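# Move all red foam blocks onto the desk

## Task

Get every red foam block in the room onto the desk, with nothing else disturbed from the shelf, table or counter it sits on. The coffee table must be standing upright at the end, and the robot must neither have fallen nor be tilted. A block only counts if it stays on the desk by itself, not because the robot is holding it there.

## Robot and tools

ROBOT. TidyBot++: one mobile base (0.54 m long, 0.50 m wide, 0.38 m high, four powered casters) carrying a single seven-joint arm with a two-finger gripper. The shoulder is 0.12 m ahead of the base centre and 0.68 m up. Cameras: base_camera (fixed on the base) and wrist_camera (fisheye, aimed where the hand points). Loose objects may occasionally get nudged by something other than the robot.

FRAMES. Base frame: origin on the floor below the base centre, x forward, y left, z up. hand_pose is reported in it, at the midpoint between the finger pads; the hand's z axis runs out along the fingers and the fingers close along its y axis. The odometry frame is the base frame as it was when the scene began. base_odometry counts wheel turns only, so slip shows up as travel; heading is positive to the left, range -3.142 to 3.142, and drifts a few cm and degrees over roughly thirty moves. base_tilt is in degrees, positive when leaning forward or right.

execute_actions. Arguments: actions (a list holding exactly one action, or empty to just read state and images) and cameras (list of "base_camera", "wrist_camera" or "all"; omitted or null gives all, [] gives none). An action can contain:
- base: exactly one key, each a relative offset from where the base last reported itself, not a pose. translate_m: metres straight ahead, forward positive, -2 to 2. strafe_m: metres sideways, left positive, -2 to 2. rotate_rad: radians turned in place, counter-clockwise from above positive, -6.3 to 6.3.
- joints: absolute angle targets by name, in radians (gripper unitless). joint_1_rad any angle (whole arm about vertical; positive is clockwise from above, opposite to rotate_rad). joint_2_rad -2.249 to 2.249 (shoulder). joint_3_rad any angle (upper-arm roll; from 3.14, positive swings a forward-bent forearm to the right). joint_4_rad -2.579 to 2.579 (elbow). joint_5_rad any angle (forearm roll). joint_6_rad -2.099 to 2.099 (wrist). joint_7_rad any angle (hand roll; hand down, positive is counter-clockwise from above, at 1.57 the fingers open left/right). gripper_pos 0 (open, about 85 mm gap) to 1 (closed); gap is about 85 x (1 - gripper_pos) mm. Done tolerances: 0.039 for joints 1-4, 0.056 for 5-7, 0.03 gripper. Any-angle joints go the short way; for bigger turns use steps under half a turn.
- speeds: optional lower top speeds for this action only: translate_m and strafe_m 0.05 to 0.5 m/s, rotate_rad 0.1 to 1.57 rad/s (maxima are defaults). A base move needing over 8.667 s is refused; no action exceeds 15 s.
Unknown keys or out-of-range values get the whole call refused. Joints or base left out of an action may still be pushing toward older targets. Arm joints move at up to 1.39 rad/s (1.22 for joints 5-7).

ARM GEOMETRY. Upper arm 0.42 m, forearm 0.31 m, hand 0.31 m to the hand point. With joint_1_rad 0, joint_3_rad 3.14, joint_5_rad 0 (near the start pose) the arm is in the base's x-z plane; angles from vertical, forward positive: upper arm = joint_2_rad, forearm = joint_2_rad - joint_4_rad, hand = that minus joint_6_rad. Forward reach is the sum of length x sin(angle), height above shoulder the sum of length x cos(angle). The arm starts folded, hand down, sticking up to 0.08 m ahead of the base, elbow up to 1.15 m high. A downward hand reaches at most about 0.94 m up, and only near the base. Closed fingertips reach about 20 mm past the hand point.

RESULTS. base_status and joint_status tell how each motion ended: done, off_target (resting away from target, maybe still pushing), contact_stop or time_out (target dropped, holding in place), not_followed (a self-collision check withheld arm targets; a cause: line follows; the gripper still runs, and withheld targets may be retried later). A blocked base shoves until timeout and may still say done though it stopped short. For the gripper at 1, done means empty; off_target with a reading means something is held. motor_effort is percent of max, bracket is the noisy peak. on_its_own lists uncommanded motion. ARM HIT means the arm struck the base or itself. MOTOR HOT warns from 60 °C; at 75 °C an OVER-TEMPERATURE FAULT makes the arm sag and joints report limit_stop_at_motor_heat; resend targets. If any call reports a stop, the later execute_actions, wait and finished_scene calls in that same reply are skipped.

ACCURACY. Friction and load leave the hand a cm or two off, more when stretched or carrying. Correct by sending last command + (wanted - read) for each joint; resending the same target does nothing. While holding something, never command a joint to its read angle. Trust the images over hand_pose.

OTHER TOOLS. wait: seconds 0 to 10, nothing new commanded. zoom_image: camera plus region [x0, y0, x1, y1] in pixels, at most 504x504, of that camera's latest full image. finished_scene: scene number (1 or 2); irreversible, goal must hold afterward; the result gives the next task. Replying without a tool call ends everything.

AVOID. Torque faults (joints 1-4 limit 104.5 N m, warn 56.7; 5-7 limit 51.3, warn 29.4) freeze the arm 10 s. Don't drive while the arm is caught on anything above about 0.8 m (tipping); sideways forces on a raised hand can lift wheels; back off to right a lean. Don't drop, slam or push objects hard, knock items off furniture, or tilt the coffee table. Place blocks and release so they rest on the desk alone.

Each tool is called by a JSON object that holds its "name" and its "arguments", one argument or row to a line.

## Session

{"name": "execute_actions", "arguments": {
  "actions": []
}}

Scene clock: 0.00 s.
base_odometry: x=+0.000 y=+0.000 heading=+0.000 (m, m, rad; odometry frame)
base_tilt: forward=-0.6 right=-0.2 (deg)
base_status: not commanded
joint_positions: joint_1_rad=-0.021 joint_2_rad=-0.391 joint_3_rad=+3.092 joint_4_rad=-2.517 joint_5_rad=+0.058 joint_6_rad=-0.858 joint_7_rad=+1.627 gripper_pos=+0.000
joint_status: not commanded
motor_effort: joint_1_rad=+1 joint_2_rad=+1 joint_3_rad=+1 joint_4_rad=+12 joint_5_rad=+0 joint_6_rad=-1 joint_7_rad=+1 (%)
hand_pose: x=+0.2750 y=-0.0036 z=+0.5980 quat_wxyz=(+0.032, +0.993, +0.079, +0.079) (m; base frame)
pictures: base_camera, wrist_camera
Images, in order (width x height): base_camera 644x364, wrist_camera 644x476.

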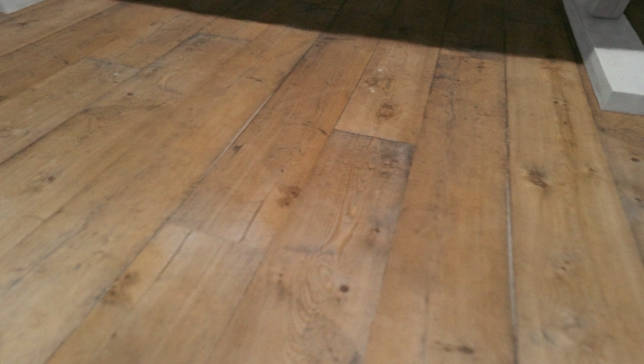

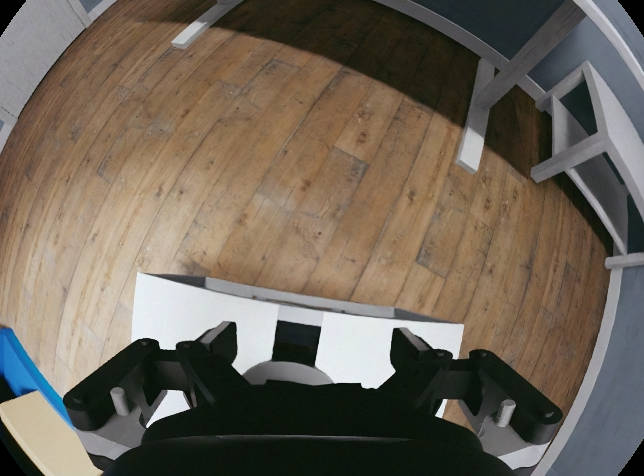

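Raise the camera and look around.

{"name": "execute_actions", "arguments": {
  "actions": [
    {"joints":{"joint_2_rad":-0.6,"joint_4_rad":-1.5,"joint_6_rad":-1.2}}
  ],
  "cameras": ["wrist_camera"]
}}

{"name": "execute_actions", "arguments": {
  "actions": [
    {"base":{"rotate_rad":1.6}}
  ]
}}

{"name": "execute_actions", "arguments": {
  "actions": [
    {"base":{"rotate_rad":1.5}}
  ]
}}

Scene clock: 3.63 s.
base_odometry: x=+0.000 y=+0.000 heading=+0.000 (m, m, rad; odometry frame)
base_tilt: forward=-0.6 right=-0.2 (deg)
base_status: not commanded
joint_positions: joint_1_rad=-0.021 joint_2_rad=-0.592 joint_3_rad=+3.092 joint_4_rad=-1.519 joint_5_rad=+0.058 joint_6_rad=-1.159 joint_7_rad=+1.627 gripper_pos=+0.000
joint_status: all done
motor_effort: joint_1_rad=+1(1) joint_2_rad=+3(5) joint_3_rad=+1(2) joint_4_rad=+20(23) joint_5_rad=+0(1) joint_6_rad=+7(7) joint_7_rad=+2(1) (%)
hand_pose: x=+0.4056 y=+0.0129 z=+1.0665 quat_wxyz=(+0.039, +0.861, +0.054, +0.503) (m; base frame)
pictures: wrist_camera
camera_calibration (this result's frames):
wrist_camera: T_world_to_cam=[[0.0422352, -0.984073, 0.172675, -0.196038], [-0.472998, -0.171928, -0.864126, 1.17735], [0.880051, -0.0451782, -0.472725, 0.277401], [0, 0, 0, 1]] pos_world=[0.321038, 0.0220371, 1.18237]
Images, in order (width x height): wrist_camera 644x476.

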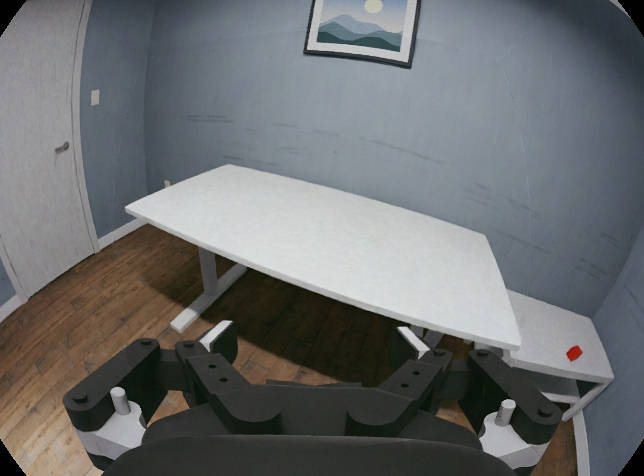

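Scene clock: 5.93 s.
base_odometry: x=+0.000 y=+0.000 heading=+1.600 (m, m, rad; odometry frame)
base_tilt: forward=-0.6 right=-0.2 (deg)
base_status: done
joint_positions: joint_1_rad=-0.021 joint_2_rad=-0.592 joint_3_rad=+3.092 joint_4_rad=-1.519 joint_5_rad=+0.058 joint_6_rad=-1.159 joint_7_rad=+1.627 gripper_pos=+0.000
joint_status: not commanded
motor_effort: joint_1_rad=+1(0) joint_2_rad=+3(3) joint_3_rad=+2(3) joint_4_rad=+20(21) joint_5_rad=-1(1) joint_6_rad=+8(7) joint_7_rad=+1(1) (%)
hand_pose: x=+0.4056 y=+0.0129 z=+1.0665 quat_wxyz=(+0.039, +0.862, +0.054, +0.503) (m; base frame)
pictures: base_camera, wrist_camera
camera_calibration (this result's frames):
wrist_camera: T_world_to_cam=[[0.0422394, -0.984073, 0.172674, -0.196037], [-0.473036, -0.171927, -0.864105, 1.17733], [0.88003, -0.0451817, -0.472764, 0.277451], [0, 0, 0, 1]] pos_world=[0.321036, 0.0220364, 1.18236]
Images, in order (width x height): base_camera 644x364, wrist_camera 644x476.

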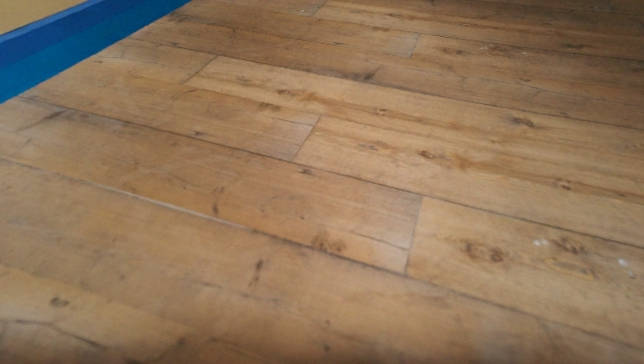

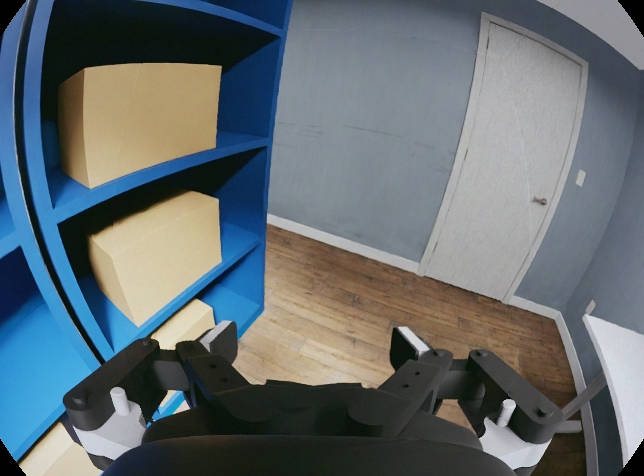

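Scene clock: 8.17 s.
base_odometry: x=+0.000 y=+0.000 heading=+3.099 (m, m, rad; odometry frame)
base_tilt: forward=-0.6 right=-0.2 (deg)
base_status: done
joint_positions: joint_1_rad=-0.021 joint_2_rad=-0.592 joint_3_rad=+3.092 joint_4_rad=-1.519 joint_5_rad=+0.058 joint_6_rad=-1.159 joint_7_rad=+1.627 gripper_pos=+0.000
joint_status: not commanded
motor_effort: joint_1_rad=+1(0) joint_2_rad=+3(3) joint_3_rad=+1(3) joint_4_rad=+20(20) joint_5_rad=-1(0) joint_6_rad=+7(7) joint_7_rad=+1(1) (%)
hand_pose: x=+0.4056 y=+0.0129 z=+1.0664 quat_wxyz=(+0.039, +0.862, +0.054, +0.503) (m; base frame)
pictures: base_camera, wrist_camera
camera_calibration (this result's frames):
wrist_camera: T_world_to_cam=[[0.0422431, -0.984073, 0.172673, -0.196037], [-0.47307, -0.171927, -0.864087, 1.17731], [0.880011, -0.0451849, -0.472798, 0.277495], [0, 0, 0, 1]] pos_world=[0.321035, 0.0220358, 1.18235]
Images, in order (width x height): base_camera 644x364, wrist_camera 644x476.

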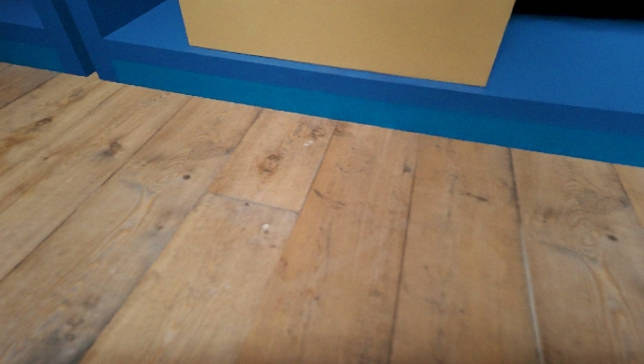

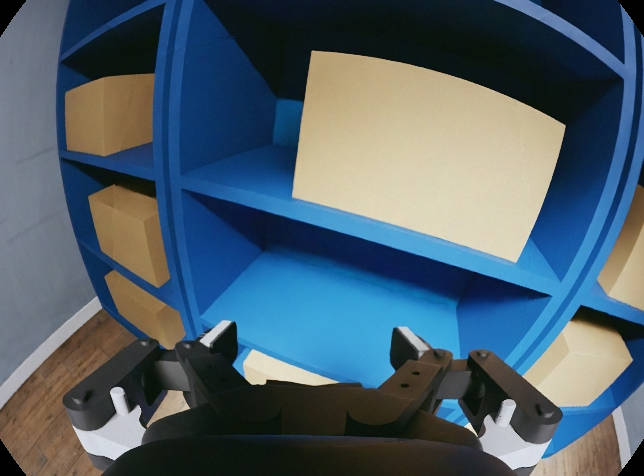

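{"name": "execute_actions", "arguments": {
  "actions": [
    {"base":{"rotate_rad":2.88},"joints":{"joint_1_rad":0.02,"joint_3_rad":3.17,"joint_5_rad":-0.04,"joint_7_rad":1.53,"joint_6_rad":-1.5}}
  ]
}}

{"name": "execute_actions", "arguments": {
  "actions": [
    {"base":{"strafe_m":-0.9}}
  ]
}}

Scene clock: 13.90 s.
base_odometry: x=+0.000 y=+0.000 heading=-0.305 (m, m, rad; odometry frame)
base_tilt: forward=-0.7 right=-0.2 (deg)
base_status: done
joint_positions: joint_1_rad=+0.005 joint_2_rad=-0.592 joint_3_rad=+3.159 joint_4_rad=-1.519 joint_5_rad=-0.013 joint_6_rad=-1.474 joint_7_rad=+1.546 gripper_pos=+0.000
joint_status: all done
motor_effort: joint_1_rad=+1(0) joint_2_rad=+4(4) joint_3_rad=+1(2) joint_4_rad=+19(21) joint_5_rad=-1(1) joint_6_rad=+6(7) joint_7_rad=+2(2) (%)
hand_pose: x=+0.3458 y=-0.0020 z=+0.9901 quat_wxyz=(-0.012, +0.932, -0.021, +0.362) (m; base frame)
pictures: base_camera, wrist_camera
camera_calibration (this result's frames):
wrist_camera: T_world_to_cam=[[-0.0249773, -0.999577, 0.0148911, -0.0156061], [-0.728457, 0.00799722, -0.685045, 0.991882], [0.684636, -0.0279582, -0.728349, 0.614022], [0, 0, 0, 1]] pos_world=[0.301772, -0.00636485, 1.12694]
Images, in order (width x height): base_camera 644x364, wrist_camera 644x476.

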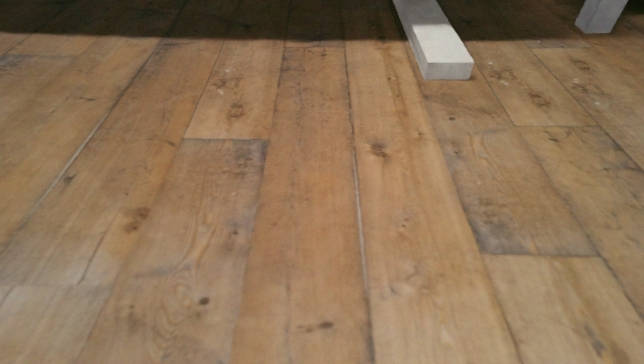

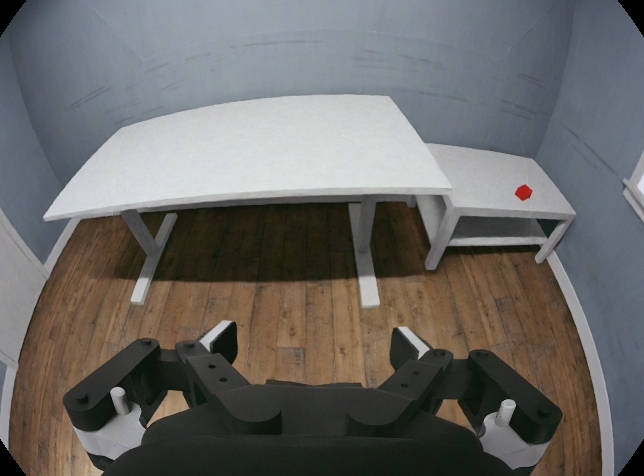

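Scene clock: 17.07 s.
base_odometry: x=-0.269 y=-0.859 heading=-0.304 (m, m, rad; odometry frame)
base_tilt: forward=-0.6 right=-0.1 (deg)
base_status: done
joint_positions: joint_1_rad=+0.005 joint_2_rad=-0.592 joint_3_rad=+3.159 joint_4_rad=-1.519 joint_5_rad=-0.016 joint_6_rad=-1.474 joint_7_rad=+1.546 gripper_pos=+0.000
joint_status: not commanded
motor_effort: joint_1_rad=+1(0) joint_2_rad=+4(4) joint_3_rad=+1(4) joint_4_rad=+19(20) joint_5_rad=-1(2) joint_6_rad=+6(5) joint_7_rad=+1(1) (%)
hand_pose: x=+0.3458 y=-0.0014 z=+0.9902 quat_wxyz=(-0.013, +0.932, -0.021, +0.362) (m; base frame)
pictures: base_camera, wrist_camera
camera_calibration (this result's frames):
wrist_camera: T_world_to_cam=[[-0.0238345, -0.999639, 0.0124312, -0.0129362], [-0.728425, 0.00884863, -0.685068, 0.991915], [0.684711, -0.0253835, -0.728373, 0.614048], [0, 0, 0, 1]] pos_world=[0.301782, -0.00612192, 1.12695]
Images, in order (width x height): base_camera 644x364, wrist_camera 644x476.

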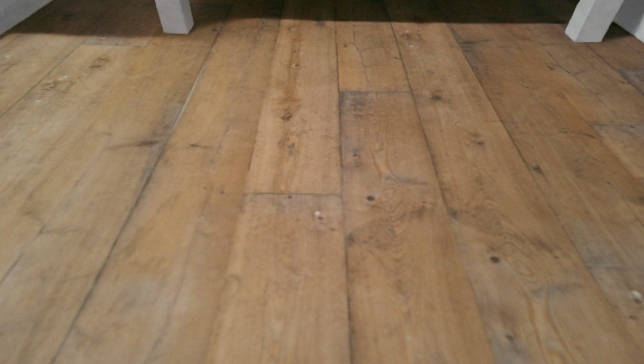

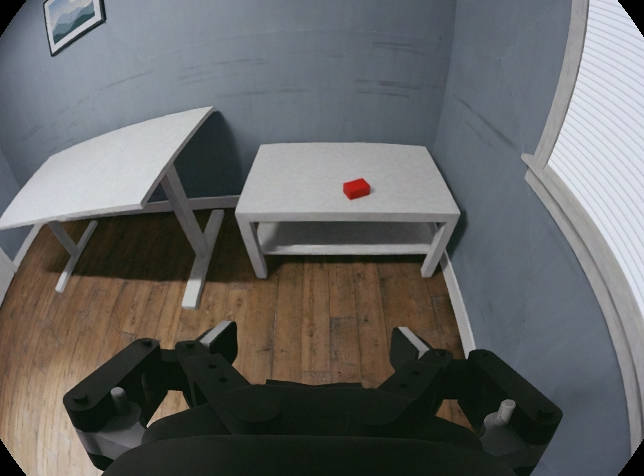

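{"name": "execute_actions", "arguments": {
  "actions": [
    {"base":{"strafe_m":-0.17},"joints":{"joint_2_rad":0.6,"joint_4_rad":-1.35,"joint_6_rad":-1.17}}
  ],
  "cameras": []
}}

{"name": "execute_actions", "arguments": {
  "actions": [
    {"base":{"translate_m":0.53}}
  ]
}}

Scene clock: 21.67 s.
base_odometry: x=-0.320 y=-1.021 heading=-0.303 (m, m, rad; odometry frame)
base_tilt: forward=-0.6 right=-0.1 (deg)
base_status: done
joint_positions: joint_1_rad=+0.006 joint_2_rad=+0.599 joint_3_rad=+3.162 joint_4_rad=-1.375 joint_5_rad=-0.016 joint_6_rad=-1.209 joint_7_rad=+1.546 gripper_pos=+0.000
joint_status: all done
motor_effort: joint_1_rad=+1(2) joint_2_rad=-39(42) joint_3_rad=+1(3) joint_4_rad=+17(20) joint_5_rad=-1(2) joint_6_rad=-1(5) joint_7_rad=+1(2) (%)
hand_pose: x=+0.6325 y=-0.0069 z=+0.5948 quat_wxyz=(-0.002, +0.999, -0.027, -0.021) (m; base frame)
pictures: none
No camera images: the call's "cameras" was empty. Leave "cameras" out to get every camera's image.

Scene clock: 24.10 s.
base_odometry: x=+0.186 y=-1.180 heading=-0.303 (m, m, rad; odometry frame)
base_tilt: forward=-0.6 right=-0.2 (deg)
base_status: done
joint_positions: joint_1_rad=+0.006 joint_2_rad=+0.601 joint_3_rad=+3.162 joint_4_rad=-1.368 joint_5_rad=-0.016 joint_6_rad=-1.205 joint_7_rad=+1.546 gripper_pos=+0.000
joint_status: not commanded
motor_effort: joint_1_rad=+1(2) joint_2_rad=-39(41) joint_3_rad=+1(0) joint_4_rad=+18(18) joint_5_rad=-1(1) joint_6_rad=-1(0) joint_7_rad=+1(1) (%)
hand_pose: x=+0.6367 y=-0.0070 z=+0.5956 quat_wxyz=(-0.002, +0.999, -0.027, -0.016) (m; base frame)
pictures: base_camera, wrist_camera
camera_calibration (this result's frames):
wrist_camera: T_world_to_cam=[[-0.0145004, -0.999414, 0.0309921, -0.0236921], [-0.99971, 0.0150875, 0.0187936, 0.687137], [-0.0192502, -0.0307106, -0.999343, 0.736921], [0, 0, 0, 1]] pos_world=[0.70078, -0.0114141, 0.724257]
Images, in order (width x height): base_camera 644x364, wrist_camera 644x476.

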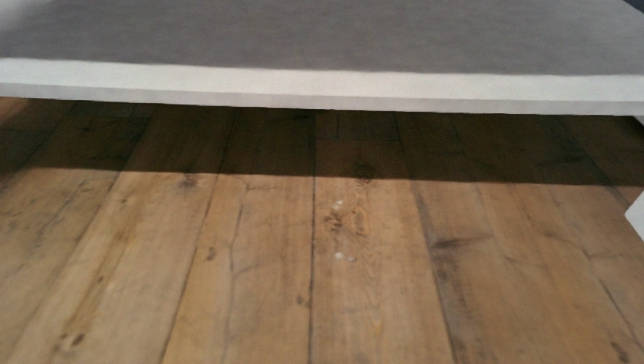

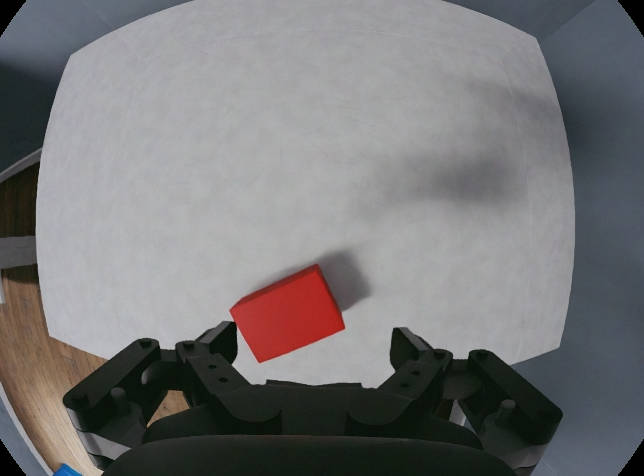

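{"name": "execute_actions", "arguments": {
  "actions": [
    {"base":{"strafe_m":0.018},"joints":{"joint_7_rad":0.4}}
  ],
  "cameras": []
}}

{"name": "execute_actions", "arguments": {
  "actions": [
    {"joints":{"joint_2_rad":0.69,"joint_4_rad":-1.5,"joint_6_rad":-0.91}}
  ],
  "cameras": ["wrist_camera"]
}}

Scene clock: 27.37 s.
base_odometry: x=+0.192 y=-1.163 heading=-0.304 (m, m, rad; odometry frame)
base_tilt: forward=-0.6 right=-0.2 (deg)
base_status: done
joint_positions: joint_1_rad=+0.011 joint_2_rad=+0.601 joint_3_rad=+3.162 joint_4_rad=-1.368 joint_5_rad=-0.016 joint_6_rad=-1.205 joint_7_rad=+0.400 gripper_pos=+0.000
joint_status: all done
motor_effort: joint_1_rad=+1(1) joint_2_rad=-40(40) joint_3_rad=+1(1) joint_4_rad=+17(18) joint_5_rad=-1(2) joint_6_rad=-1(1) joint_7_rad=+2(1) (%)
hand_pose: x=+0.6367 y=-0.0096 z=+0.5956 quat_wxyz=(+0.007, +0.824, -0.567, -0.015) (m; base frame)
pictures: none
No camera images: the call's "cameras" was empty. Leave "cameras" out to get every camera's image.

Scene clock: 28.67 s.
base_odometry: x=+0.192 y=-1.163 heading=-0.304 (m, m, rad; odometry frame)
base_tilt: forward=-0.6 right=-0.2 (deg)
base_status: not commanded
joint_positions: joint_1_rad=+0.011 joint_2_rad=+0.693 joint_3_rad=+3.162 joint_4_rad=-1.485 joint_5_rad=-0.016 joint_6_rad=-0.947 joint_7_rad=+0.400 gripper_pos=+0.000
joint_status: all done
motor_effort: joint_1_rad=+1(1) joint_2_rad=-41(44) joint_3_rad=+1(1) joint_4_rad=+16(18) joint_5_rad=-1(1) joint_6_rad=-1(1) joint_7_rad=+2(2) (%)
hand_pose: x=+0.6510 y=-0.0112 z=+0.5145 quat_wxyz=(-0.004, +0.823, -0.568, +0.007) (m; base frame)
pictures: wrist_camera
camera_calibration (this result's frames):
wrist_camera: T_world_to_cam=[[-0.920175, -0.390982, 0.0202816, 0.576758], [-0.39136, 0.920014, -0.0202606, 0.33721], [-0.0107378, -0.0265807, -0.999589, 0.650652], [0, 0, 0, 1]] pos_world=[0.669676, -0.0674415, 0.645519]
Images, in order (width x height): wrist_camera 644x476.

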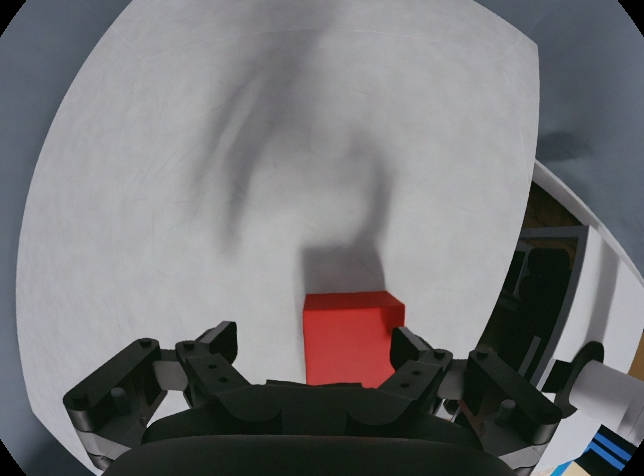

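{"name": "execute_actions", "arguments": {
  "actions": [
    {"base":{"translate_m":-0.027}}
  ],
  "cameras": []
}}

{"name": "execute_actions", "arguments": {
  "actions": [
    {"joints":{"joint_2_rad":0.77,"joint_6_rad":-0.84}}
  ],
  "cameras": ["wrist_camera"]
}}

{"name": "execute_actions", "arguments": {
  "actions": [
    {"joints":{"gripper_pos":1}}
  ],
  "cameras": ["wrist_camera"]
}}

Scene clock: 30.80 s.
base_odometry: x=+0.166 y=-1.155 heading=-0.304 (m, m, rad; odometry frame)
base_tilt: forward=-0.6 right=-0.2 (deg)
base_status: done
joint_positions: joint_1_rad=+0.011 joint_2_rad=+0.692 joint_3_rad=+3.162 joint_4_rad=-1.487 joint_5_rad=-0.016 joint_6_rad=-0.946 joint_7_rad=+0.400 gripper_pos=+0.000
joint_status: not commanded
motor_effort: joint_1_rad=+1(1) joint_2_rad=-41(43) joint_3_rad=+1(1) joint_4_rad=+16(17) joint_5_rad=-1(1) joint_6_rad=+0(0) joint_7_rad=+1(1) (%)
hand_pose: x=+0.6510 y=-0.0113 z=+0.5150 quat_wxyz=(-0.005, +0.823, -0.568, +0.007) (m; base frame)
pictures: none
No camera images: the call's "cameras" was empty. Leave "cameras" out to get every camera's image.

Scene clock: 31.73 s.
base_odometry: x=+0.166 y=-1.155 heading=-0.304 (m, m, rad; odometry frame)
base_tilt: forward=-0.6 right=-0.2 (deg)
base_status: not commanded
joint_positions: joint_1_rad=+0.011 joint_2_rad=+0.771 joint_3_rad=+3.162 joint_4_rad=-1.487 joint_5_rad=-0.016 joint_6_rad=-0.878 joint_7_rad=+0.400 gripper_pos=+0.000
joint_status: all done
motor_effort: joint_1_rad=+1(1) joint_2_rad=-42(45) joint_3_rad=+1(0) joint_4_rad=+15(15) joint_5_rad=-1(1) joint_6_rad=-1(1) joint_7_rad=+2(2) (%)
hand_pose: x=+0.6574 y=-0.0119 z=+0.4728 quat_wxyz=(-0.001, +0.823, -0.568, +0.003) (m; base frame)
pictures: wrist_camera
camera_calibration (this result's frames):
wrist_camera: T_world_to_cam=[[-0.920019, -0.390763, 0.0294671, 0.578769], [-0.391361, 0.920058, -0.0181407, 0.338553], [-0.0200227, -0.028222, -0.999401, 0.614987], [0, 0, 0, 1]] pos_world=[0.677289, -0.0679707, 0.603706]
Images, in order (width x height): wrist_camera 644x476.

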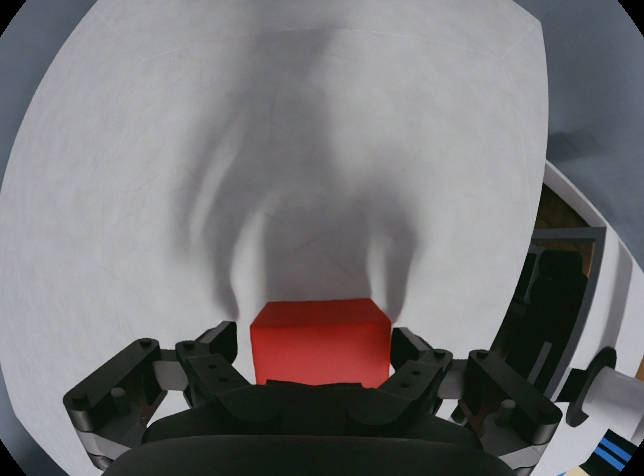

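Scene clock: 32.83 s.
base_odometry: x=+0.166 y=-1.155 heading=-0.304 (m, m, rad; odometry frame)
base_tilt: forward=-0.6 right=-0.2 (deg)
base_status: not commanded
joint_positions: joint_1_rad=+0.011 joint_2_rad=+0.768 joint_3_rad=+3.162 joint_4_rad=-1.487 joint_5_rad=-0.016 joint_6_rad=-0.877 joint_7_rad=+0.400 gripper_pos=+0.371
joint_status: gripper_pos off_target (ended at +0.371, target +1.000)
motor_effort: joint_1_rad=+1(0) joint_2_rad=-42(44) joint_3_rad=+0(0) joint_4_rad=+15(15) joint_5_rad=-1(1) joint_6_rad=+0(4) joint_7_rad=+2(1) (%)
hand_pose: x=+0.6581 y=-0.0119 z=+0.4745 quat_wxyz=(-0.002, +0.823, -0.568, +0.005) (m; base frame)
pictures: wrist_camera
camera_calibration (this result's frames):
wrist_camera: T_world_to_cam=[[-0.920114, -0.390762, 0.0263787, 0.580903], [-0.391298, 0.920058, -0.0195008, 0.339478], [-0.0166497, -0.0282649, -0.999462, 0.614535], [0, 0, 0, 1]] pos_world=[0.677565, -0.0679747, 0.605501]
Images, in order (width x height): wrist_camera 644x476.

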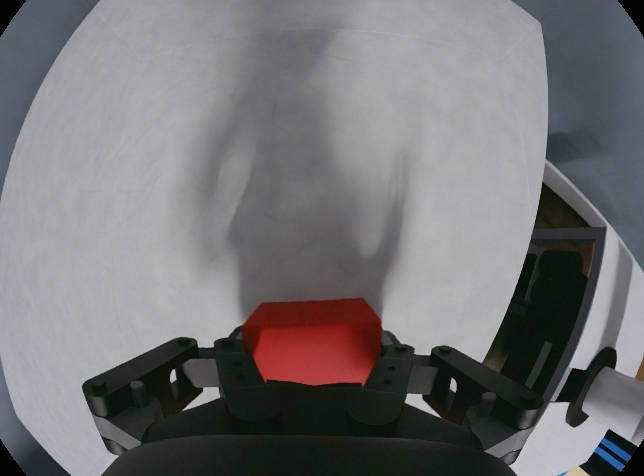

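{"name": "execute_actions", "arguments": {
  "actions": [
    {"joints":{"joint_2_rad":0.45,"joint_4_rad":-0.68,"joint_6_rad":-1.97,"joint_7_rad":1.55},"base":{"translate_m":-0.05},"speeds":{"translate_m":0.05}}
  ],
  "cameras": []
}}

{"name": "execute_actions", "arguments": {
  "actions": [
    {"base":{"strafe_m":0.9}}
  ]
}}

{"name": "execute_actions", "arguments": {
  "actions": [
    {"joints":{"joint_2_rad":0.55,"joint_4_rad":-0.76,"joint_6_rad":-1.79}}
  ]
}}

Scene clock: 37.40 s.
base_odometry: x=+0.118 y=-1.139 heading=-0.304 (m, m, rad; odometry frame)
base_tilt: forward=-0.6 right=-0.2 (deg)
base_status: done
joint_positions: joint_1_rad=+0.011 joint_2_rad=+0.454 joint_3_rad=+3.162 joint_4_rad=-0.701 joint_5_rad=-0.016 joint_6_rad=-1.934 joint_7_rad=+1.533 gripper_pos=+0.371
joint_status: all done
motor_effort: joint_1_rad=+1(1) joint_2_rad=-35(47) joint_3_rad=+0(0) joint_4_rad=+18(19) joint_5_rad=-1(1) joint_6_rad=+0(1) joint_7_rad=+1(1) (%)
hand_pose: x=+0.6077 y=-0.0068 z=+0.8760 quat_wxyz=(-0.003, +0.999, -0.031, +0.026) (m; base frame)
pictures: none
No camera images: the call's "cameras" was empty. Leave "cameras" out to get every camera's image.

Scene clock: 40.57 s.
base_odometry: x=+0.387 y=-0.280 heading=-0.304 (m, m, rad; odometry frame)
base_tilt: forward=-0.7 right=-0.2 (deg)
base_status: done
joint_positions: joint_1_rad=+0.014 joint_2_rad=+0.454 joint_3_rad=+3.162 joint_4_rad=-0.701 joint_5_rad=-0.017 joint_6_rad=-1.934 joint_7_rad=+1.533 gripper_pos=+0.371
joint_status: not commanded
motor_effort: joint_1_rad=+1(3) joint_2_rad=-35(37) joint_3_rad=+0(1) joint_4_rad=+18(18) joint_5_rad=-1(2) joint_6_rad=+0(0) joint_7_rad=+1(1) (%)
hand_pose: x=+0.6077 y=-0.0081 z=+0.8760 quat_wxyz=(-0.003, +0.999, -0.032, +0.026) (m; base frame)
pictures: base_camera, wrist_camera
camera_calibration (this result's frames):
wrist_camera: T_world_to_cam=[[-0.0267118, -0.999242, 0.0283018, -0.0240827], [-0.997467, 0.0247756, -0.0666835, 0.726498], [0.0659317, -0.0300113, -0.997373, 0.963032], [0, 0, 0, 1]] pos_world=[0.66052, -0.013162, 1.00963]
Images, in order (width x height): base_camera 644x364, wrist_camera 644x476.

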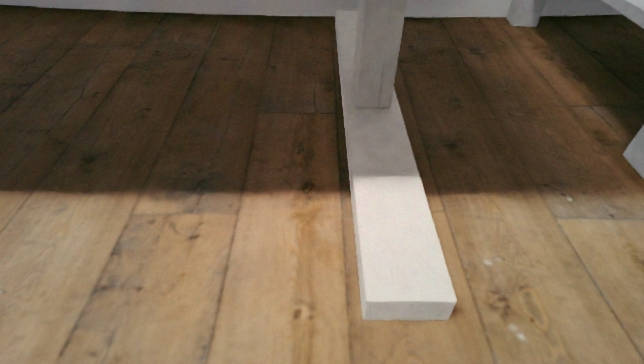

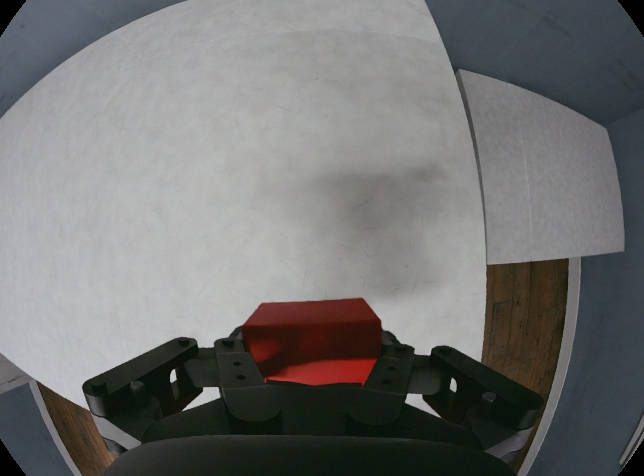

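Scene clock: 41.87 s.
base_odometry: x=+0.387 y=-0.280 heading=-0.304 (m, m, rad; odometry frame)
base_tilt: forward=-0.6 right=-0.2 (deg)
base_status: not commanded
joint_positions: joint_1_rad=+0.014 joint_2_rad=+0.557 joint_3_rad=+3.162 joint_4_rad=-0.744 joint_5_rad=-0.017 joint_6_rad=-1.822 joint_7_rad=+1.533 gripper_pos=+0.371
joint_status: all done
motor_effort: joint_1_rad=+1(0) joint_2_rad=-39(44) joint_3_rad=+0(0) joint_4_rad=+18(19) joint_5_rad=-1(1) joint_6_rad=+0(1) joint_7_rad=+2(1) (%)
hand_pose: x=+0.6502 y=-0.0091 z=+0.8114 quat_wxyz=(-0.003, +0.999, -0.033, +0.009) (m; base frame)
pictures: base_camera, wrist_camera
camera_calibration (this result's frames):
wrist_camera: T_world_to_cam=[[-0.0268031, -0.99921, 0.0293451, -0.0229253], [-0.999153, 0.0258619, -0.0319963, 0.737606], [0.0312121, -0.0301779, -0.999057, 0.919706], [0, 0, 0, 1]] pos_world=[0.707661, -0.0142283, 0.943112]
Images, in order (width x height): base_camera 644x364, wrist_camera 644x476.

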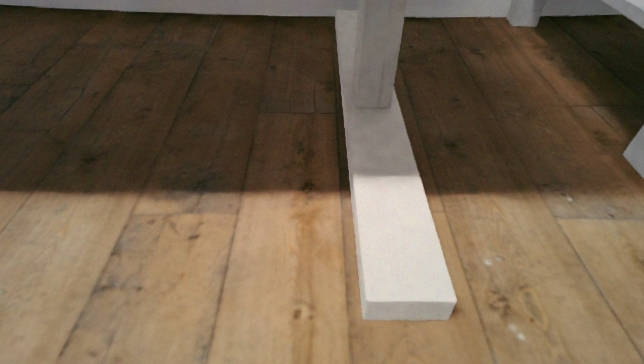

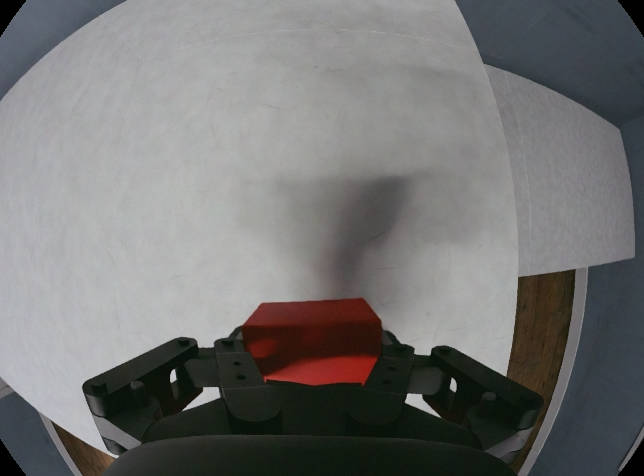

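{"name": "execute_actions", "arguments": {
  "actions": [
    {"joints":{"joint_2_rad":0.66,"joint_6_rad":-1.7}}
  ],
  "cameras": ["wrist_camera"]
}}

{"name": "execute_actions", "arguments": {
  "actions": [
    {"joints":{"gripper_pos":0}}
  ],
  "cameras": []
}}

{"name": "execute_actions", "arguments": {
  "actions": [
    {"joints":{"joint_2_rad":-0.6,"joint_4_rad":-1.5,"joint_6_rad":-1.2}}
  ],
  "cameras": ["wrist_camera"]
}}

{"name": "execute_actions", "arguments": {
  "actions": [
    {"base":{"strafe_m":1.4},"joints":{"joint_1_rad":-2.9}}
  ]
}}

Scene clock: 45.77 s.
base_odometry: x=+0.387 y=-0.280 heading=-0.304 (m, m, rad; odometry frame)
base_tilt: forward=-0.6 right=-0.2 (deg)
base_status: not commanded
joint_positions: joint_1_rad=+0.014 joint_2_rad=+0.667 joint_3_rad=+3.162 joint_4_rad=-0.746 joint_5_rad=-0.017 joint_6_rad=-1.736 joint_7_rad=+1.533 gripper_pos=+0.371
joint_status: all done
motor_effort: joint_1_rad=+1(1) joint_2_rad=-43(47) joint_3_rad=+0(0) joint_4_rad=+19(20) joint_5_rad=-1(2) joint_6_rad=-1(1) joint_7_rad=+1(1) (%)
hand_pose: x=+0.6876 y=-0.0100 z=+0.7505 quat_wxyz=(-0.002, +0.999, -0.033, -0.003) (m; base frame)
pictures: wrist_camera
camera_calibration (this result's frames):
wrist_camera: T_world_to_cam=[[-0.0264707, -0.999175, 0.0307863, -0.0223404], [-0.999632, 0.0262742, -0.0067682, 0.75444], [0.00595373, -0.0309541, -0.999503, 0.875324], [0, 0, 0, 1]] pos_world=[0.74836, -0.0150494, 0.880683]
Images, in order (width x height): wrist_camera 644x476.

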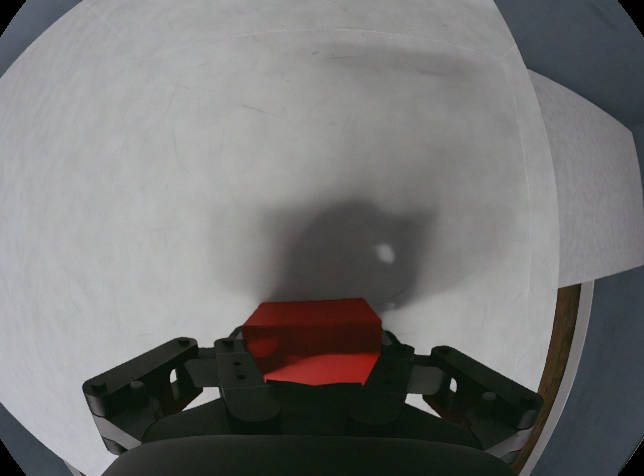

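Scene clock: 46.87 s.
base_odometry: x=+0.387 y=-0.280 heading=-0.304 (m, m, rad; odometry frame)
base_tilt: forward=-0.6 right=-0.2 (deg)
base_status: not commanded
joint_positions: joint_1_rad=+0.014 joint_2_rad=+0.667 joint_3_rad=+3.162 joint_4_rad=-0.746 joint_5_rad=-0.017 joint_6_rad=-1.736 joint_7_rad=+1.533 gripper_pos=+0.000
joint_status: all done
motor_effort: joint_1_rad=+1(1) joint_2_rad=-43(43) joint_3_rad=+0(0) joint_4_rad=+18(19) joint_5_rad=+0(1) joint_6_rad=+0(0) joint_7_rad=+1(1) (%)
hand_pose: x=+0.6876 y=-0.0100 z=+0.7505 quat_wxyz=(-0.002, +0.999, -0.033, -0.003) (m; base frame)
pictures: none
No camera images: the call's "cameras" was empty. Leave "cameras" out to get every camera's image.

Scene clock: 49.40 s.
base_odometry: x=+0.387 y=-0.280 heading=-0.304 (m, m, rad; odometry frame)
base_tilt: forward=-0.6 right=-0.2 (deg)
base_status: not commanded
joint_positions: joint_1_rad=+0.014 joint_2_rad=-0.597 joint_3_rad=+3.162 joint_4_rad=-1.475 joint_5_rad=-0.017 joint_6_rad=-1.241 joint_7_rad=+1.533 gripper_pos=+0.000
joint_status: all done
motor_effort: joint_1_rad=+1(1) joint_2_rad=+3(46) joint_3_rad=+1(0) joint_4_rad=+20(20) joint_5_rad=-1(1) joint_6_rad=+7(7) joint_7_rad=+0(1) (%)
hand_pose: x=+0.3902 y=-0.0067 z=+1.0684 quat_wxyz=(-0.015, +0.872, -0.031, +0.489) (m; base frame)
pictures: wrist_camera
camera_calibration (this result's frames):
wrist_camera: T_world_to_cam=[[-0.049614, -0.998753, -0.00562996, 0.011199], [-0.508923, 0.0301306, -0.860285, 1.17969], [0.859381, -0.0398169, -0.509783, 0.338678], [0, 0, 0, 1]] pos_world=[0.309873, -0.0108747, 1.18758]
Images, in order (width x height): wrist_camera 644x476.

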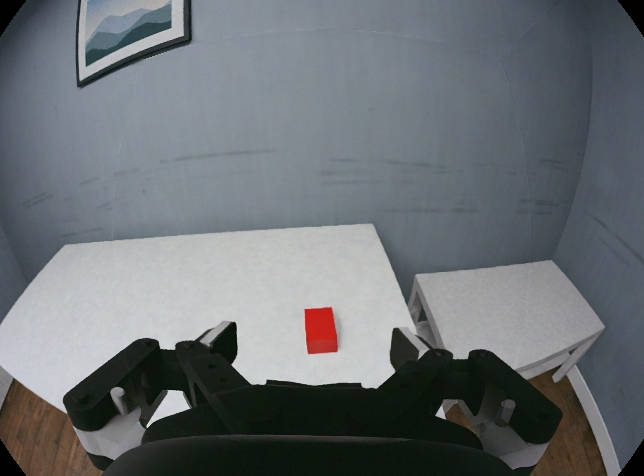

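Scene clock: 53.57 s.
base_odometry: x=+0.805 y=+1.056 heading=-0.304 (m, m, rad; odometry frame)
base_tilt: forward=-0.6 right=-0.2 (deg)
base_status: done
joint_positions: joint_1_rad=-2.883 joint_2_rad=-0.597 joint_3_rad=+3.163 joint_4_rad=-1.476 joint_5_rad=-0.017 joint_6_rad=-1.239 joint_7_rad=+1.533 gripper_pos=+0.000
joint_status: all done
motor_effort: joint_1_rad=+1(2) joint_2_rad=+3(5) joint_3_rad=+1(1) joint_4_rad=+20(20) joint_5_rad=-2(2) joint_6_rad=+8(7) joint_7_rad=+1(1) (%)
hand_pose: x=-0.1428 y=+0.0723 z=+1.0683 quat_wxyz=(-0.488, +0.137, +0.861, +0.045) (m; base frame)
pictures: base_camera, wrist_camera
camera_calibration (this result's frames):
wrist_camera: T_world_to_cam=[[0.289792, 0.957071, -0.00595847, -0.0289491], [0.486104, -0.152545, -0.860484, 1.06143], [-0.824453, 0.246465, -0.509443, 0.538348], [0, 0, 0, 1]] pos_world=[-0.0637339, 0.0569383, 1.18743]
Images, in order (width x height): base_camera 644x364, wrist_camera 644x476.

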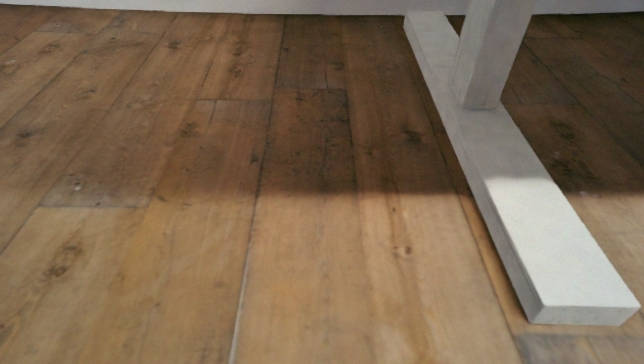

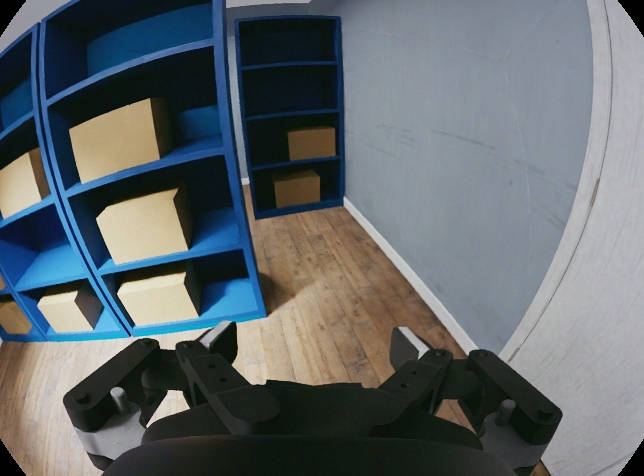

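{"name": "execute_actions", "arguments": {
  "actions": [
    {"base":{"strafe_m":0.52},"joints":{"joint_1_rad":3.14,"joint_6_rad":-1.4}}
  ],
  "cameras": ["wrist_camera"]
}}

{"name": "execute_actions", "arguments": {
  "actions": [
    {"base":{"translate_m":-1.9}}
  ],
  "cameras": ["wrist_camera"]
}}

{"name": "execute_actions", "arguments": {
  "actions": [
    {"joints":{"joint_1_rad":1.9}}
  ],
  "cameras": ["wrist_camera"]
}}

Scene clock: 58.07 s.
base_odometry: x=+0.961 y=+1.552 heading=-0.303 (m, m, rad; odometry frame)
base_tilt: forward=-0.6 right=-0.2 (deg)
base_status: done
joint_positions: joint_1_rad=-3.126 joint_2_rad=-0.597 joint_3_rad=+3.165 joint_4_rad=-1.477 joint_5_rad=-0.017 joint_6_rad=-1.362 joint_7_rad=+1.533 gripper_pos=+0.000
joint_status: all done
motor_effort: joint_1_rad=+1(1) joint_2_rad=+4(5) joint_3_rad=+1(3) joint_4_rad=+19(20) joint_5_rad=-1(2) joint_6_rad=+6(6) joint_7_rad=+1(2) (%)
hand_pose: x=-0.1306 y=+0.0068 z=+1.0365 quat_wxyz=(-0.434, +0.034, +0.900, -0.015) (m; base frame)
pictures: wrist_camera
camera_calibration (this result's frames):
wrist_camera: T_world_to_cam=[[0.0506033, 0.998711, -0.00385522, -0.00365612], [0.610847, -0.0340042, -0.791018, 0.96162], [-0.79013, 0.0376731, -0.611781, 0.66026], [0, 0, 0, 1]] pos_world=[-0.0655266, 0.0114765, 1.16458]
Images, in order (width x height): wrist_camera 644x476.

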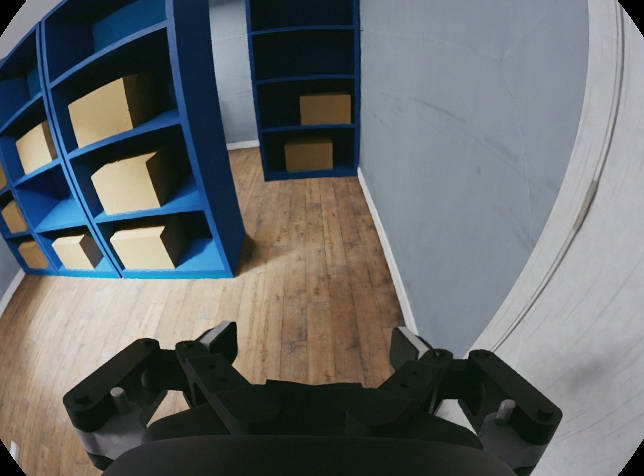

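Scene clock: 63.23 s.
base_odometry: x=-0.853 y=+2.120 heading=-0.303 (m, m, rad; odometry frame)
base_tilt: forward=-0.6 right=-0.1 (deg)
base_status: done
joint_positions: joint_1_rad=-3.126 joint_2_rad=-0.597 joint_3_rad=+3.165 joint_4_rad=-1.480 joint_5_rad=-0.017 joint_6_rad=-1.364 joint_7_rad=+1.533 gripper_pos=+0.000
joint_status: not commanded
motor_effort: joint_1_rad=+1(1) joint_2_rad=+4(8) joint_3_rad=+1(1) joint_4_rad=+19(20) joint_5_rad=-1(1) joint_6_rad=+6(7) joint_7_rad=+1(1) (%)
hand_pose: x=-0.1302 y=+0.0067 z=+1.0346 quat_wxyz=(-0.432, +0.034, +0.901, -0.015) (m; base frame)
pictures: wrist_camera
camera_calibration (this result's frames):
wrist_camera: T_world_to_cam=[[0.0504555, 0.998719, -0.00379209, -0.00370197], [0.614693, -0.0340465, -0.788031, 0.95733], [-0.787151, 0.0374295, -0.615624, 0.663803], [0, 0, 0, 1]] pos_world=[-0.0657643, 0.0114452, 1.16304]
Images, in order (width x height): wrist_camera 644x476.

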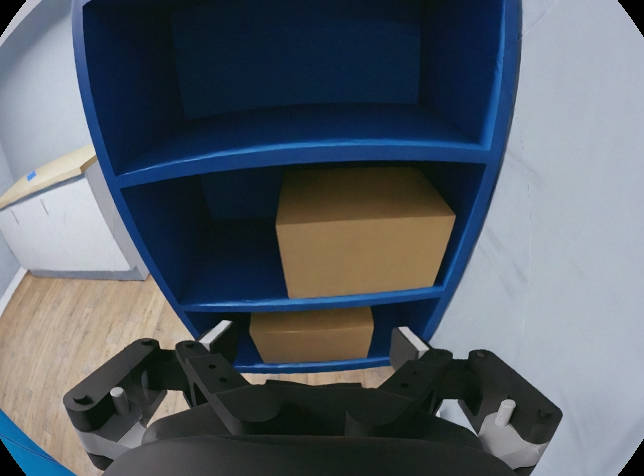

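Scene clock: 65.73 s.
base_odometry: x=-0.853 y=+2.120 heading=-0.303 (m, m, rad; odometry frame)
base_tilt: forward=-0.6 right=-0.1 (deg)
base_status: not commanded
joint_positions: joint_1_rad=-4.365 joint_2_rad=-0.597 joint_3_rad=+3.165 joint_4_rad=-1.480 joint_5_rad=-0.017 joint_6_rad=-1.364 joint_7_rad=+1.533 gripper_pos=+0.000
joint_status: all done
motor_effort: joint_1_rad=+1(2) joint_2_rad=+4(4) joint_3_rad=+1(1) joint_4_rad=+19(19) joint_5_rad=-1(1) joint_6_rad=+7(6) joint_7_rad=+1(1) (%)
hand_pose: x=+0.0317 y=-0.2335 z=+1.0346 quat_wxyz=(-0.343, -0.496, +0.753, -0.263) (m; base frame)
pictures: wrist_camera
camera_calibration (this result's frames):
wrist_camera: T_world_to_cam=[[-0.928161, 0.372161, -0.00379195, 0.112753], [0.231888, 0.570294, -0.788031, 1.00288], [-0.291112, -0.732299, -0.615624, 0.604774], [0, 0, 0, 1]] pos_world=[0.0481535, -0.171025, 1.16304]
Images, in order (width x height): wrist_camera 644x476.

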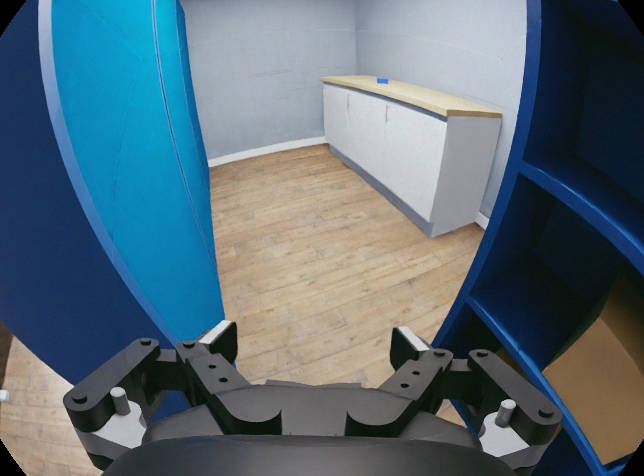

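{"name": "execute_actions", "arguments": {
  "actions": [
    {"base":{"translate_m":-0.27},"joints":{"joint_1_rad":2.4}}
  ],
  "cameras": []
}}

{"name": "execute_actions", "arguments": {
  "actions": [
    {"base":{"strafe_m":-0.8},"joints":{"joint_1_rad":2.9}}
  ]
}}

Scene clock: 68.80 s.
base_odometry: x=-1.111 y=+2.201 heading=-0.303 (m, m, rad; odometry frame)
base_tilt: forward=-0.6 right=-0.2 (deg)
base_status: done
joint_positions: joint_1_rad=-3.902 joint_2_rad=-0.596 joint_3_rad=+3.166 joint_4_rad=-1.480 joint_5_rad=-0.018 joint_6_rad=-1.364 joint_7_rad=+1.533 gripper_pos=+0.000
joint_status: all done
motor_effort: joint_1_rad=+1(0) joint_2_rad=+4(6) joint_3_rad=+1(1) joint_4_rad=+19(20) joint_5_rad=-1(2) joint_6_rad=+7(7) joint_7_rad=+1(1) (%)
hand_pose: x=-0.0642 y=-0.1698 z=+1.0342 quat_wxyz=(-0.394, -0.310, +0.847, -0.177) (m; base frame)
pictures: none
No camera images: the call's "cameras" was empty. Leave "cameras" out to get every camera's image.

Scene clock: 74.20 s.
base_odometry: x=-1.191 y=+1.956 heading=-0.351 (m, m, rad; odometry frame)
base_tilt: forward=-0.6 right=-0.2 (deg)
base_status: strafe_m time_out (by the wheels' count: -0.258 of -0.800)
joint_positions: joint_1_rad=-3.398 joint_2_rad=-0.599 joint_3_rad=+3.163 joint_4_rad=-1.484 joint_5_rad=-0.029 joint_6_rad=-1.368 joint_7_rad=+1.533 gripper_pos=+0.000
joint_status: all done
motor_effort: joint_1_rad=+1(4) joint_2_rad=+5(10) joint_3_rad=+1(14) joint_4_rad=+19(21) joint_5_rad=-1(6) joint_6_rad=+6(9) joint_7_rad=+2(1) (%)
hand_pose: x=-0.1205 y=-0.0642 z=+1.0328 quat_wxyz=(-0.423, -0.091, +0.898, -0.078) (m; base frame)
pictures: base_camera, wrist_camera
camera_calibration (this result's frames):
wrist_camera: T_world_to_cam=[[-0.228374, 0.973503, -0.0116829, 0.0395995], [0.604863, 0.132471, -0.785234, 0.954092], [-0.76288, -0.186394, -0.619089, 0.665172], [0, 0, 0, 1]] pos_world=[-0.060605, -0.0409563, 1.16145]
Images, in order (width x height): base_camera 644x364, wrist_camera 644x476.

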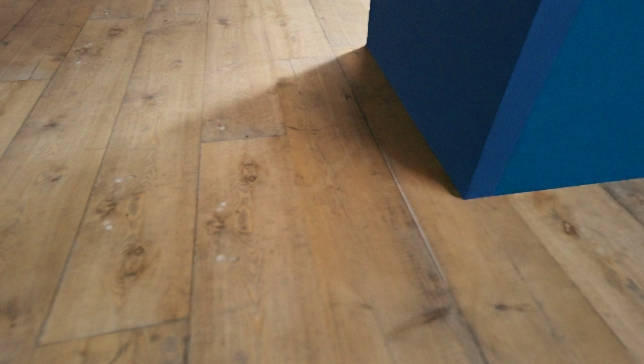

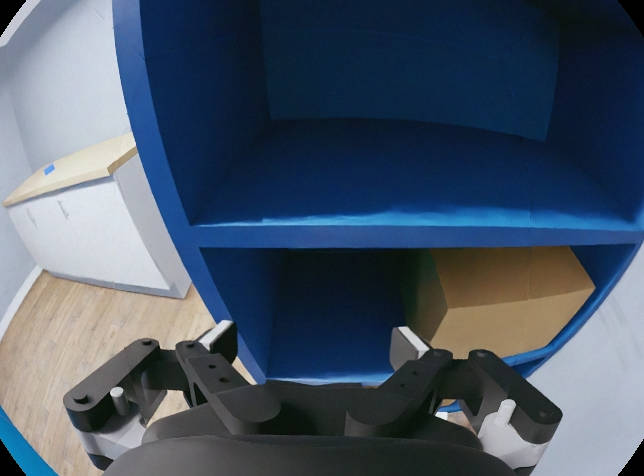

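{"name": "execute_actions", "arguments": {
  "actions": [
    {"base":{"translate_m":0.16}}
  ],
  "cameras": []
}}

{"name": "execute_actions", "arguments": {
  "actions": [
    {"base":{"strafe_m":-0.6}}
  ]
}}

Scene clock: 76.67 s.
base_odometry: x=-1.040 y=+1.900 heading=-0.352 (m, m, rad; odometry frame)
base_tilt: forward=-0.6 right=-0.2 (deg)
base_status: done
joint_positions: joint_1_rad=-3.398 joint_2_rad=-0.607 joint_3_rad=+3.163 joint_4_rad=-1.484 joint_5_rad=-0.029 joint_6_rad=-1.368 joint_7_rad=+1.533 gripper_pos=+0.000
joint_status: not commanded
motor_effort: joint_1_rad=+1(1) joint_2_rad=+4(8) joint_3_rad=+1(2) joint_4_rad=+20(20) joint_5_rad=-1(2) joint_6_rad=+7(6) joint_7_rad=+2(1) (%)
hand_pose: x=-0.1179 y=-0.0636 z=+1.0345 quat_wxyz=(-0.427, -0.091, +0.896, -0.079) (m; base frame)
pictures: none
No camera images: the call's "cameras" was empty. Leave "cameras" out to get every camera's image.

Scene clock: 79.23 s.
base_odometry: x=-1.247 y=+1.337 heading=-0.351 (m, m, rad; odometry frame)
base_tilt: forward=-0.7 right=-0.2 (deg)
base_status: done
joint_positions: joint_1_rad=-3.398 joint_2_rad=-0.607 joint_3_rad=+3.164 joint_4_rad=-1.484 joint_5_rad=-0.029 joint_6_rad=-1.368 joint_7_rad=+1.533 gripper_pos=+0.000
joint_status: not commanded
motor_effort: joint_1_rad=+1(1) joint_2_rad=+4(6) joint_3_rad=+1(2) joint_4_rad=+19(20) joint_5_rad=-2(3) joint_6_rad=+6(7) joint_7_rad=+2(2) (%)
hand_pose: x=-0.1180 y=-0.0634 z=+1.0345 quat_wxyz=(-0.427, -0.091, +0.896, -0.079) (m; base frame)
pictures: base_camera, wrist_camera
camera_calibration (this result's frames):
wrist_camera: T_world_to_cam=[[-0.228065, 0.97357, -0.0121481, 0.0398784], [0.599601, 0.130608, -0.78957, 0.957574], [-0.767115, -0.187357, -0.613541, 0.661951], [0, 0, 0, 1]] pos_world=[-0.0572749, -0.0398701, 1.16269]
Images, in order (width x height): base_camera 644x364, wrist_camera 644x476.

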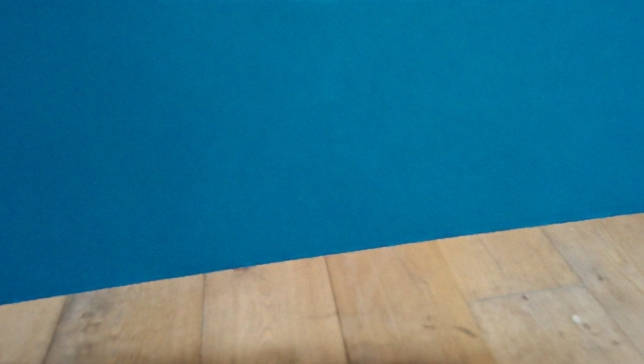

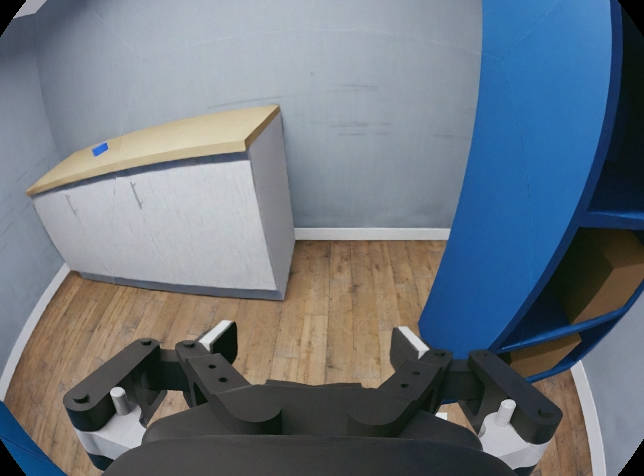

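{"name": "finished_scene", "arguments": {
  "scene": 1
}}

The scene is finished: the task was done.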